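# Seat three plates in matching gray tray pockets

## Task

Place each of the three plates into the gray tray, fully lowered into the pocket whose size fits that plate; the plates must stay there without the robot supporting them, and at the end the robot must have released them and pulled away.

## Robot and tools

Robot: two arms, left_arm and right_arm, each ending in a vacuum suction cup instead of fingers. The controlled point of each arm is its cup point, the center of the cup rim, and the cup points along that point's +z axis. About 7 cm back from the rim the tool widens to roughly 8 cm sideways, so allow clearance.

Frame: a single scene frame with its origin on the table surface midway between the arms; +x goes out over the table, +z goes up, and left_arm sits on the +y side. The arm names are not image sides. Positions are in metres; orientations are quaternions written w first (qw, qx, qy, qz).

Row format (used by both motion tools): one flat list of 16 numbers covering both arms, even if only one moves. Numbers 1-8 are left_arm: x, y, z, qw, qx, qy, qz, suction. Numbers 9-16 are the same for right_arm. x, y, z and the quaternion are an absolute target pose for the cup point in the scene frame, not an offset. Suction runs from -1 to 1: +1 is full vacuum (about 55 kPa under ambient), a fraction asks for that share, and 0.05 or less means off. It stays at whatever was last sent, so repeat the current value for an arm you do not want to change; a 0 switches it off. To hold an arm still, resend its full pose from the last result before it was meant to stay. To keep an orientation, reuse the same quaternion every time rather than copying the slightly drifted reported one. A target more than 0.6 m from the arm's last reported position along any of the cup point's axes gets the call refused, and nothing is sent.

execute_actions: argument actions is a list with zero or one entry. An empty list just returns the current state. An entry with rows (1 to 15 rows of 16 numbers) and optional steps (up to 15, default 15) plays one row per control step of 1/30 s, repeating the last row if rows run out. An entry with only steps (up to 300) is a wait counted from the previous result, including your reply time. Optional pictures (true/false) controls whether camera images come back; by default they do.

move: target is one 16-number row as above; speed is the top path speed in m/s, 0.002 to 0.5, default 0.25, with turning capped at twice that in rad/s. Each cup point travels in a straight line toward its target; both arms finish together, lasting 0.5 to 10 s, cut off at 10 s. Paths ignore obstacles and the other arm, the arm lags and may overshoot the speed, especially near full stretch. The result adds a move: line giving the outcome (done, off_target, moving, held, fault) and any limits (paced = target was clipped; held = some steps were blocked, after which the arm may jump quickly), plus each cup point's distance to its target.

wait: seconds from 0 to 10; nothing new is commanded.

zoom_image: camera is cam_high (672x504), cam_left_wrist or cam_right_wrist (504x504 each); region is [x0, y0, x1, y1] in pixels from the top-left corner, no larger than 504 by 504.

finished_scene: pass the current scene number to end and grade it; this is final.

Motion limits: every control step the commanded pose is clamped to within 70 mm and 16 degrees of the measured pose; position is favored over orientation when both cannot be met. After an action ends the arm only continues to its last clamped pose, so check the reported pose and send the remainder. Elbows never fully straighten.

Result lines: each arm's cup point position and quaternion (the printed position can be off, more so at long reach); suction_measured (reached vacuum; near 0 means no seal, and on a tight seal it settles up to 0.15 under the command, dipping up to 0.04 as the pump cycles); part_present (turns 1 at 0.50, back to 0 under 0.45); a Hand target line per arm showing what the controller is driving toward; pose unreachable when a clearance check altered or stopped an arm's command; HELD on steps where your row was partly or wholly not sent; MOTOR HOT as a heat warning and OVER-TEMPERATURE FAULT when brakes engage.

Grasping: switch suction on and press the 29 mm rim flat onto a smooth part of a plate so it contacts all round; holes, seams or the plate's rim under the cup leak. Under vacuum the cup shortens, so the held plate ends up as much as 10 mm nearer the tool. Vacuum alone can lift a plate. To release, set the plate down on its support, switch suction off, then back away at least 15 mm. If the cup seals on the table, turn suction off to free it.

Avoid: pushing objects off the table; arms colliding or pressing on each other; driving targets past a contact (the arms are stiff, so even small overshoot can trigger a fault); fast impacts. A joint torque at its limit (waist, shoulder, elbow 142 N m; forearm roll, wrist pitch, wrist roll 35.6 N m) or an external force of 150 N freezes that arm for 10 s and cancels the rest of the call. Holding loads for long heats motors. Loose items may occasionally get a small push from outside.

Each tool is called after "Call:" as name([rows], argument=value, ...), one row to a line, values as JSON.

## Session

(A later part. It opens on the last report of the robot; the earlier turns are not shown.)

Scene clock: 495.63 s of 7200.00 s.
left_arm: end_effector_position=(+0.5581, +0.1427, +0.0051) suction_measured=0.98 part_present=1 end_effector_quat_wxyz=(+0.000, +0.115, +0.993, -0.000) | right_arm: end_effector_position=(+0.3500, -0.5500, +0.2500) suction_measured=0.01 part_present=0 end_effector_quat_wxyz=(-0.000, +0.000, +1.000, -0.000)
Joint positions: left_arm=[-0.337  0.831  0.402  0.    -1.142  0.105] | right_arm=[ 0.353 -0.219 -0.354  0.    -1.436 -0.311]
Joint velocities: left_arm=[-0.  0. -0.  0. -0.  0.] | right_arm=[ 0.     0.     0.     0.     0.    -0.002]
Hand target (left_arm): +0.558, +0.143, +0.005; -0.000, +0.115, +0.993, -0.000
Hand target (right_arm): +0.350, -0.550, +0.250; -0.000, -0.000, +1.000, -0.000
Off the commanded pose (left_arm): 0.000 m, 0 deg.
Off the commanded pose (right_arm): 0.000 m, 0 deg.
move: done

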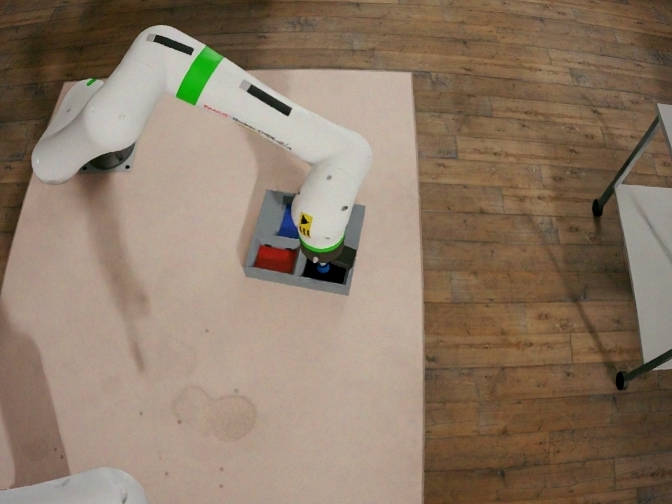

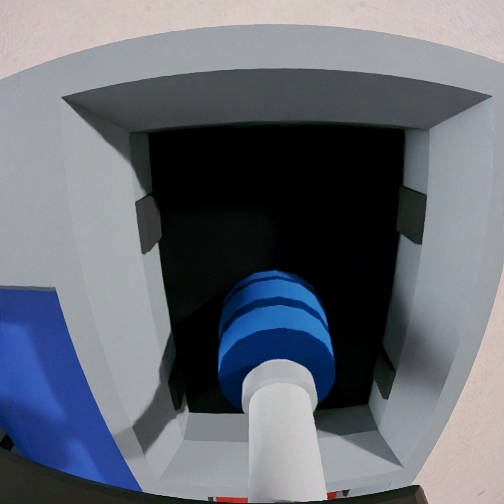

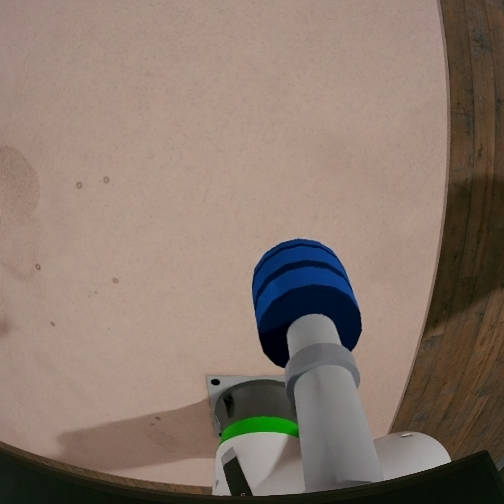

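Seated. Release and retreat.

Call:
execute_actions([
  {"rows":[[0.5581,0.1427,0.0047,0,0.1150,0.9934,0,1,0.35,-0.55,0.25,0,0,1,0,0],[0.5581,0.1427,0.0047,0,0.1150,0.9934,0,1,0.35,-0.55,0.25,0,0,1,0,0],[0.5581,0.1427,0.0047,0,0.1150,0.9934,0,1,0.35,-0.55,0.25,0,0,1,0,0],[0.5581,0.1427,0.0047,0,0.1150,0.9934,0,1,0.35,-0.55,0.25,0,0,1,0,0],[0.5581,0.1427,0.0047,0,0.1150,0.9934,0,1,0.35,-0.55,0.25,0,0,1,0,0],[0.5581,0.1427,0.006,0,0.1150,0.9934,0,0,0.35,-0.55,0.25,0,0,1,0,0]],"steps":10},
], pictures=false)

Call:
move(target=[0.5581,0.1427,0.07,0,0.1150,0.9934,0,0, 0.35,-0.55,0.25,0,0,1,0,0], speed=0.15)

Call:
move(target=[0.40,0.40,0.25,0,0.1150,0.9934,0,0, 0.35,-0.55,0.25,0,0,1,0,0], speed=0.4)

Call:
zoom_image(camera="cam_high", region=[230, 180, 380, 305])

Scene clock: 510.13 s of 7200.00 s.
left_arm: end_effector_position=(+0.5578, +0.1428, +0.0054) suction_measured=0.00 part_present=0 end_effector_quat_wxyz=(-0.000, +0.115, +0.993, +0.000) | right_arm: end_effector_position=(+0.3500, -0.5500, +0.2500) suction_measured=0.01 part_present=0 end_effector_quat_wxyz=(-0.000, +0.000, +1.000, -0.000)
Joint positions: left_arm=[-0.337  0.831  0.402  0.    -1.143  0.105] | right_arm=[ 0.353 -0.219 -0.354  0.    -1.436 -0.311]
Joint velocities: left_arm=[-0.001 -0.003  0.001  0.    -0.008 -0.   ] | right_arm=[-0.001 -0.    -0.001  0.002  0.001 -0.001]
Hand target (left_arm): +0.558, +0.143, +0.006; +0.000, +0.115, +0.993, -0.000
Hand target (right_arm): +0.350, -0.550, +0.250; -0.000, -0.000, +1.000, +0.000
Off the commanded pose (left_arm): 0.001 m, 0 deg.
Off the commanded pose (right_arm): 0.000 m, 0 deg.
Steps of this call (steps 1 to 425: nothing new was sent; steps 426 to 435: all 10 steps of this action). Readings (end_effector_position | what the end effector reports):
426: left_arm (+0.5581, +0.1427, +0.0050) | right_arm (+0.3500, -0.5500, +0.2500) | left_arm suction_measured=0.99 part_present=1 | right_arm suction_measured=0.01 part_present=0
427: left_arm (+0.5581, +0.1427, +0.0050) | right_arm (+0.3500, -0.5500, +0.2500) | left_arm suction_measured=0.99 part_present=1 | right_arm suction_measured=0.01 part_present=0
429: left_arm (+0.5581, +0.1427, +0.0049) | right_arm (+0.3500, -0.5500, +0.2500) | left_arm suction_measured=0.99 part_present=1 | right_arm suction_measured=0.01 part_present=0
433: left_arm (+0.5580, +0.1427, +0.0051) | right_arm (+0.3500, -0.5500, +0.2500) | left_arm suction_measured=0.00 part_present=0 | right_arm suction_measured=0.01 part_present=0
435: the state above

Scene clock: 511.17 s of 7200.00 s.
left_arm: end_effector_position=(+0.5579, +0.1428, +0.0700) suction_measured=0.00 part_present=0 end_effector_quat_wxyz=(-0.000, +0.115, +0.993, +0.000) | right_arm: end_effector_position=(+0.3500, -0.5500, +0.2500) suction_measured=0.01 part_present=0 end_effector_quat_wxyz=(+0.000, -0.000, +1.000, -0.000)
Joint positions: left_arm=[-0.337  0.767  0.454  0.    -1.257  0.105] | right_arm=[ 0.353 -0.219 -0.354  0.    -1.436 -0.311]
Joint velocities: left_arm=[-0.001  0.001 -0.    -0.    -0.    -0.   ] | right_arm=[ 0.001 -0.    -0.     0.    -0.    -0.002]
Hand target (left_arm): +0.558, +0.143, +0.070; +0.000, +0.115, +0.993, +0.000
Hand target (right_arm): +0.350, -0.550, +0.250; +0.000, +0.000, +1.000, -0.000
Off the commanded pose (left_arm): 0.000 m, 0 deg.
Off the commanded pose (right_arm): 0.000 m, 0 deg.
move: done

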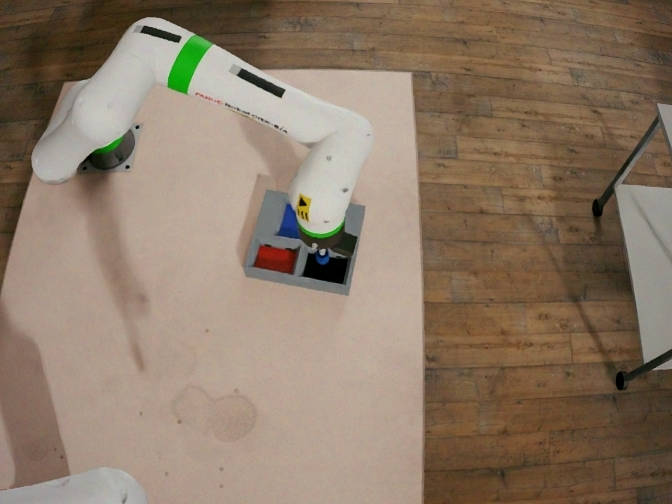

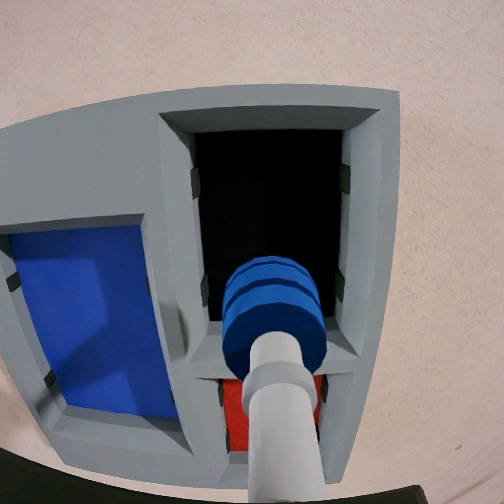

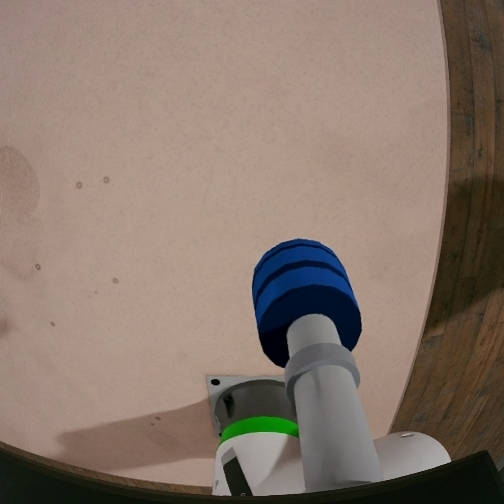

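Scene clock: 512.63 s of 7200.00 s.
left_arm: end_effector_position=(+0.3996, +0.4004, +0.2495) suction_measured=0.00 part_present=0 end_effector_quat_wxyz=(-0.000, +0.115, +0.993, +0.001) | right_arm: end_effector_position=(+0.3500, -0.5500, +0.2500) suction_measured=0.01 part_present=0 end_effector_quat_wxyz=(-0.000, +0.000, +1.000, -0.000)
Joint positions: left_arm=[ 0.079  0.05  -0.107 -0.001 -1.414 -0.311] | right_arm=[ 0.353 -0.219 -0.354  0.    -1.436 -0.311]
Joint velocities: left_arm=[ 0.    -0.001 -0.001  0.    -0.001 -0.001] | right_arm=[ 0.     0.    -0.     0.001  0.     0.001]
Hand target (left_arm): +0.400, +0.400, +0.249; -0.000, +0.115, +0.993, +0.001
Hand target (right_arm): +0.350, -0.550, +0.250; -0.000, -0.000, +1.000, +0.000
Off the commanded pose (left_arm): 0.001 m, 0 deg.
Off the commanded pose (right_arm): 0.000 m, 0 deg.
move: done; limits=paced

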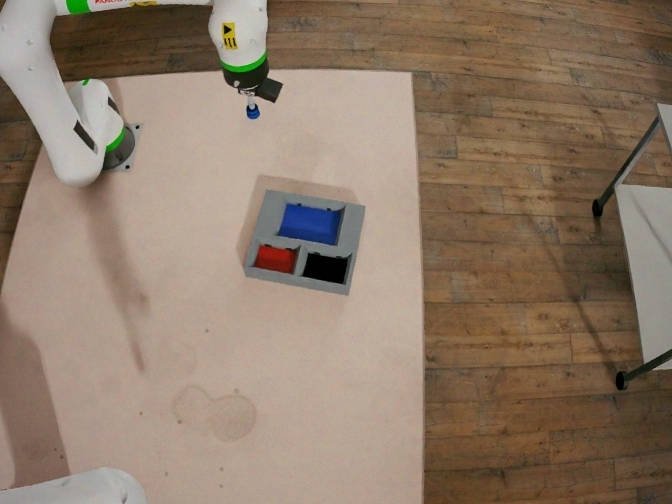

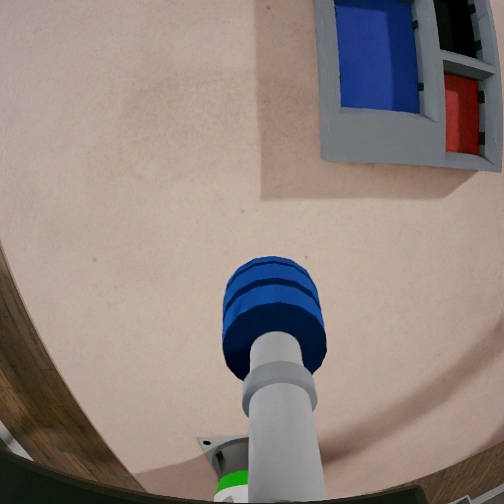

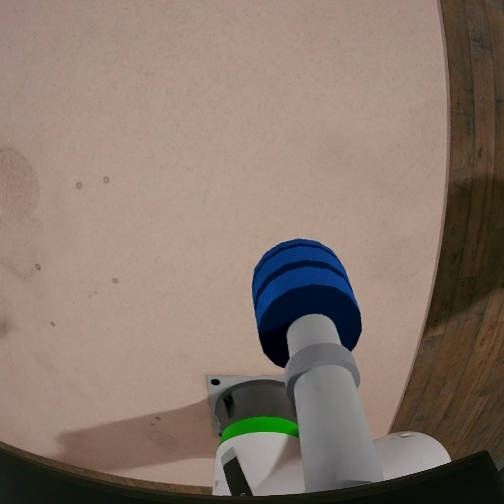

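Region (230, 180, 380, 305) of cam_high's 672x504 image, scaled by 3.360, with more detail than that image has.

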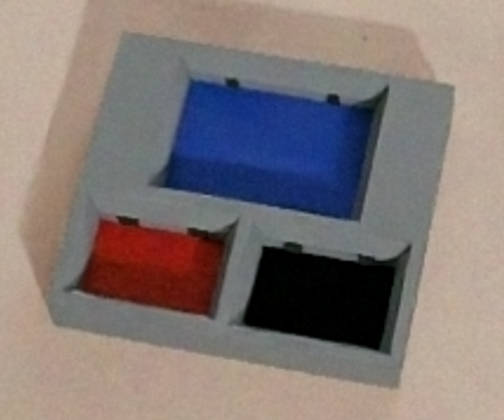

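Call:
finished_scene(scene=1)

The scene is finished: the task was done.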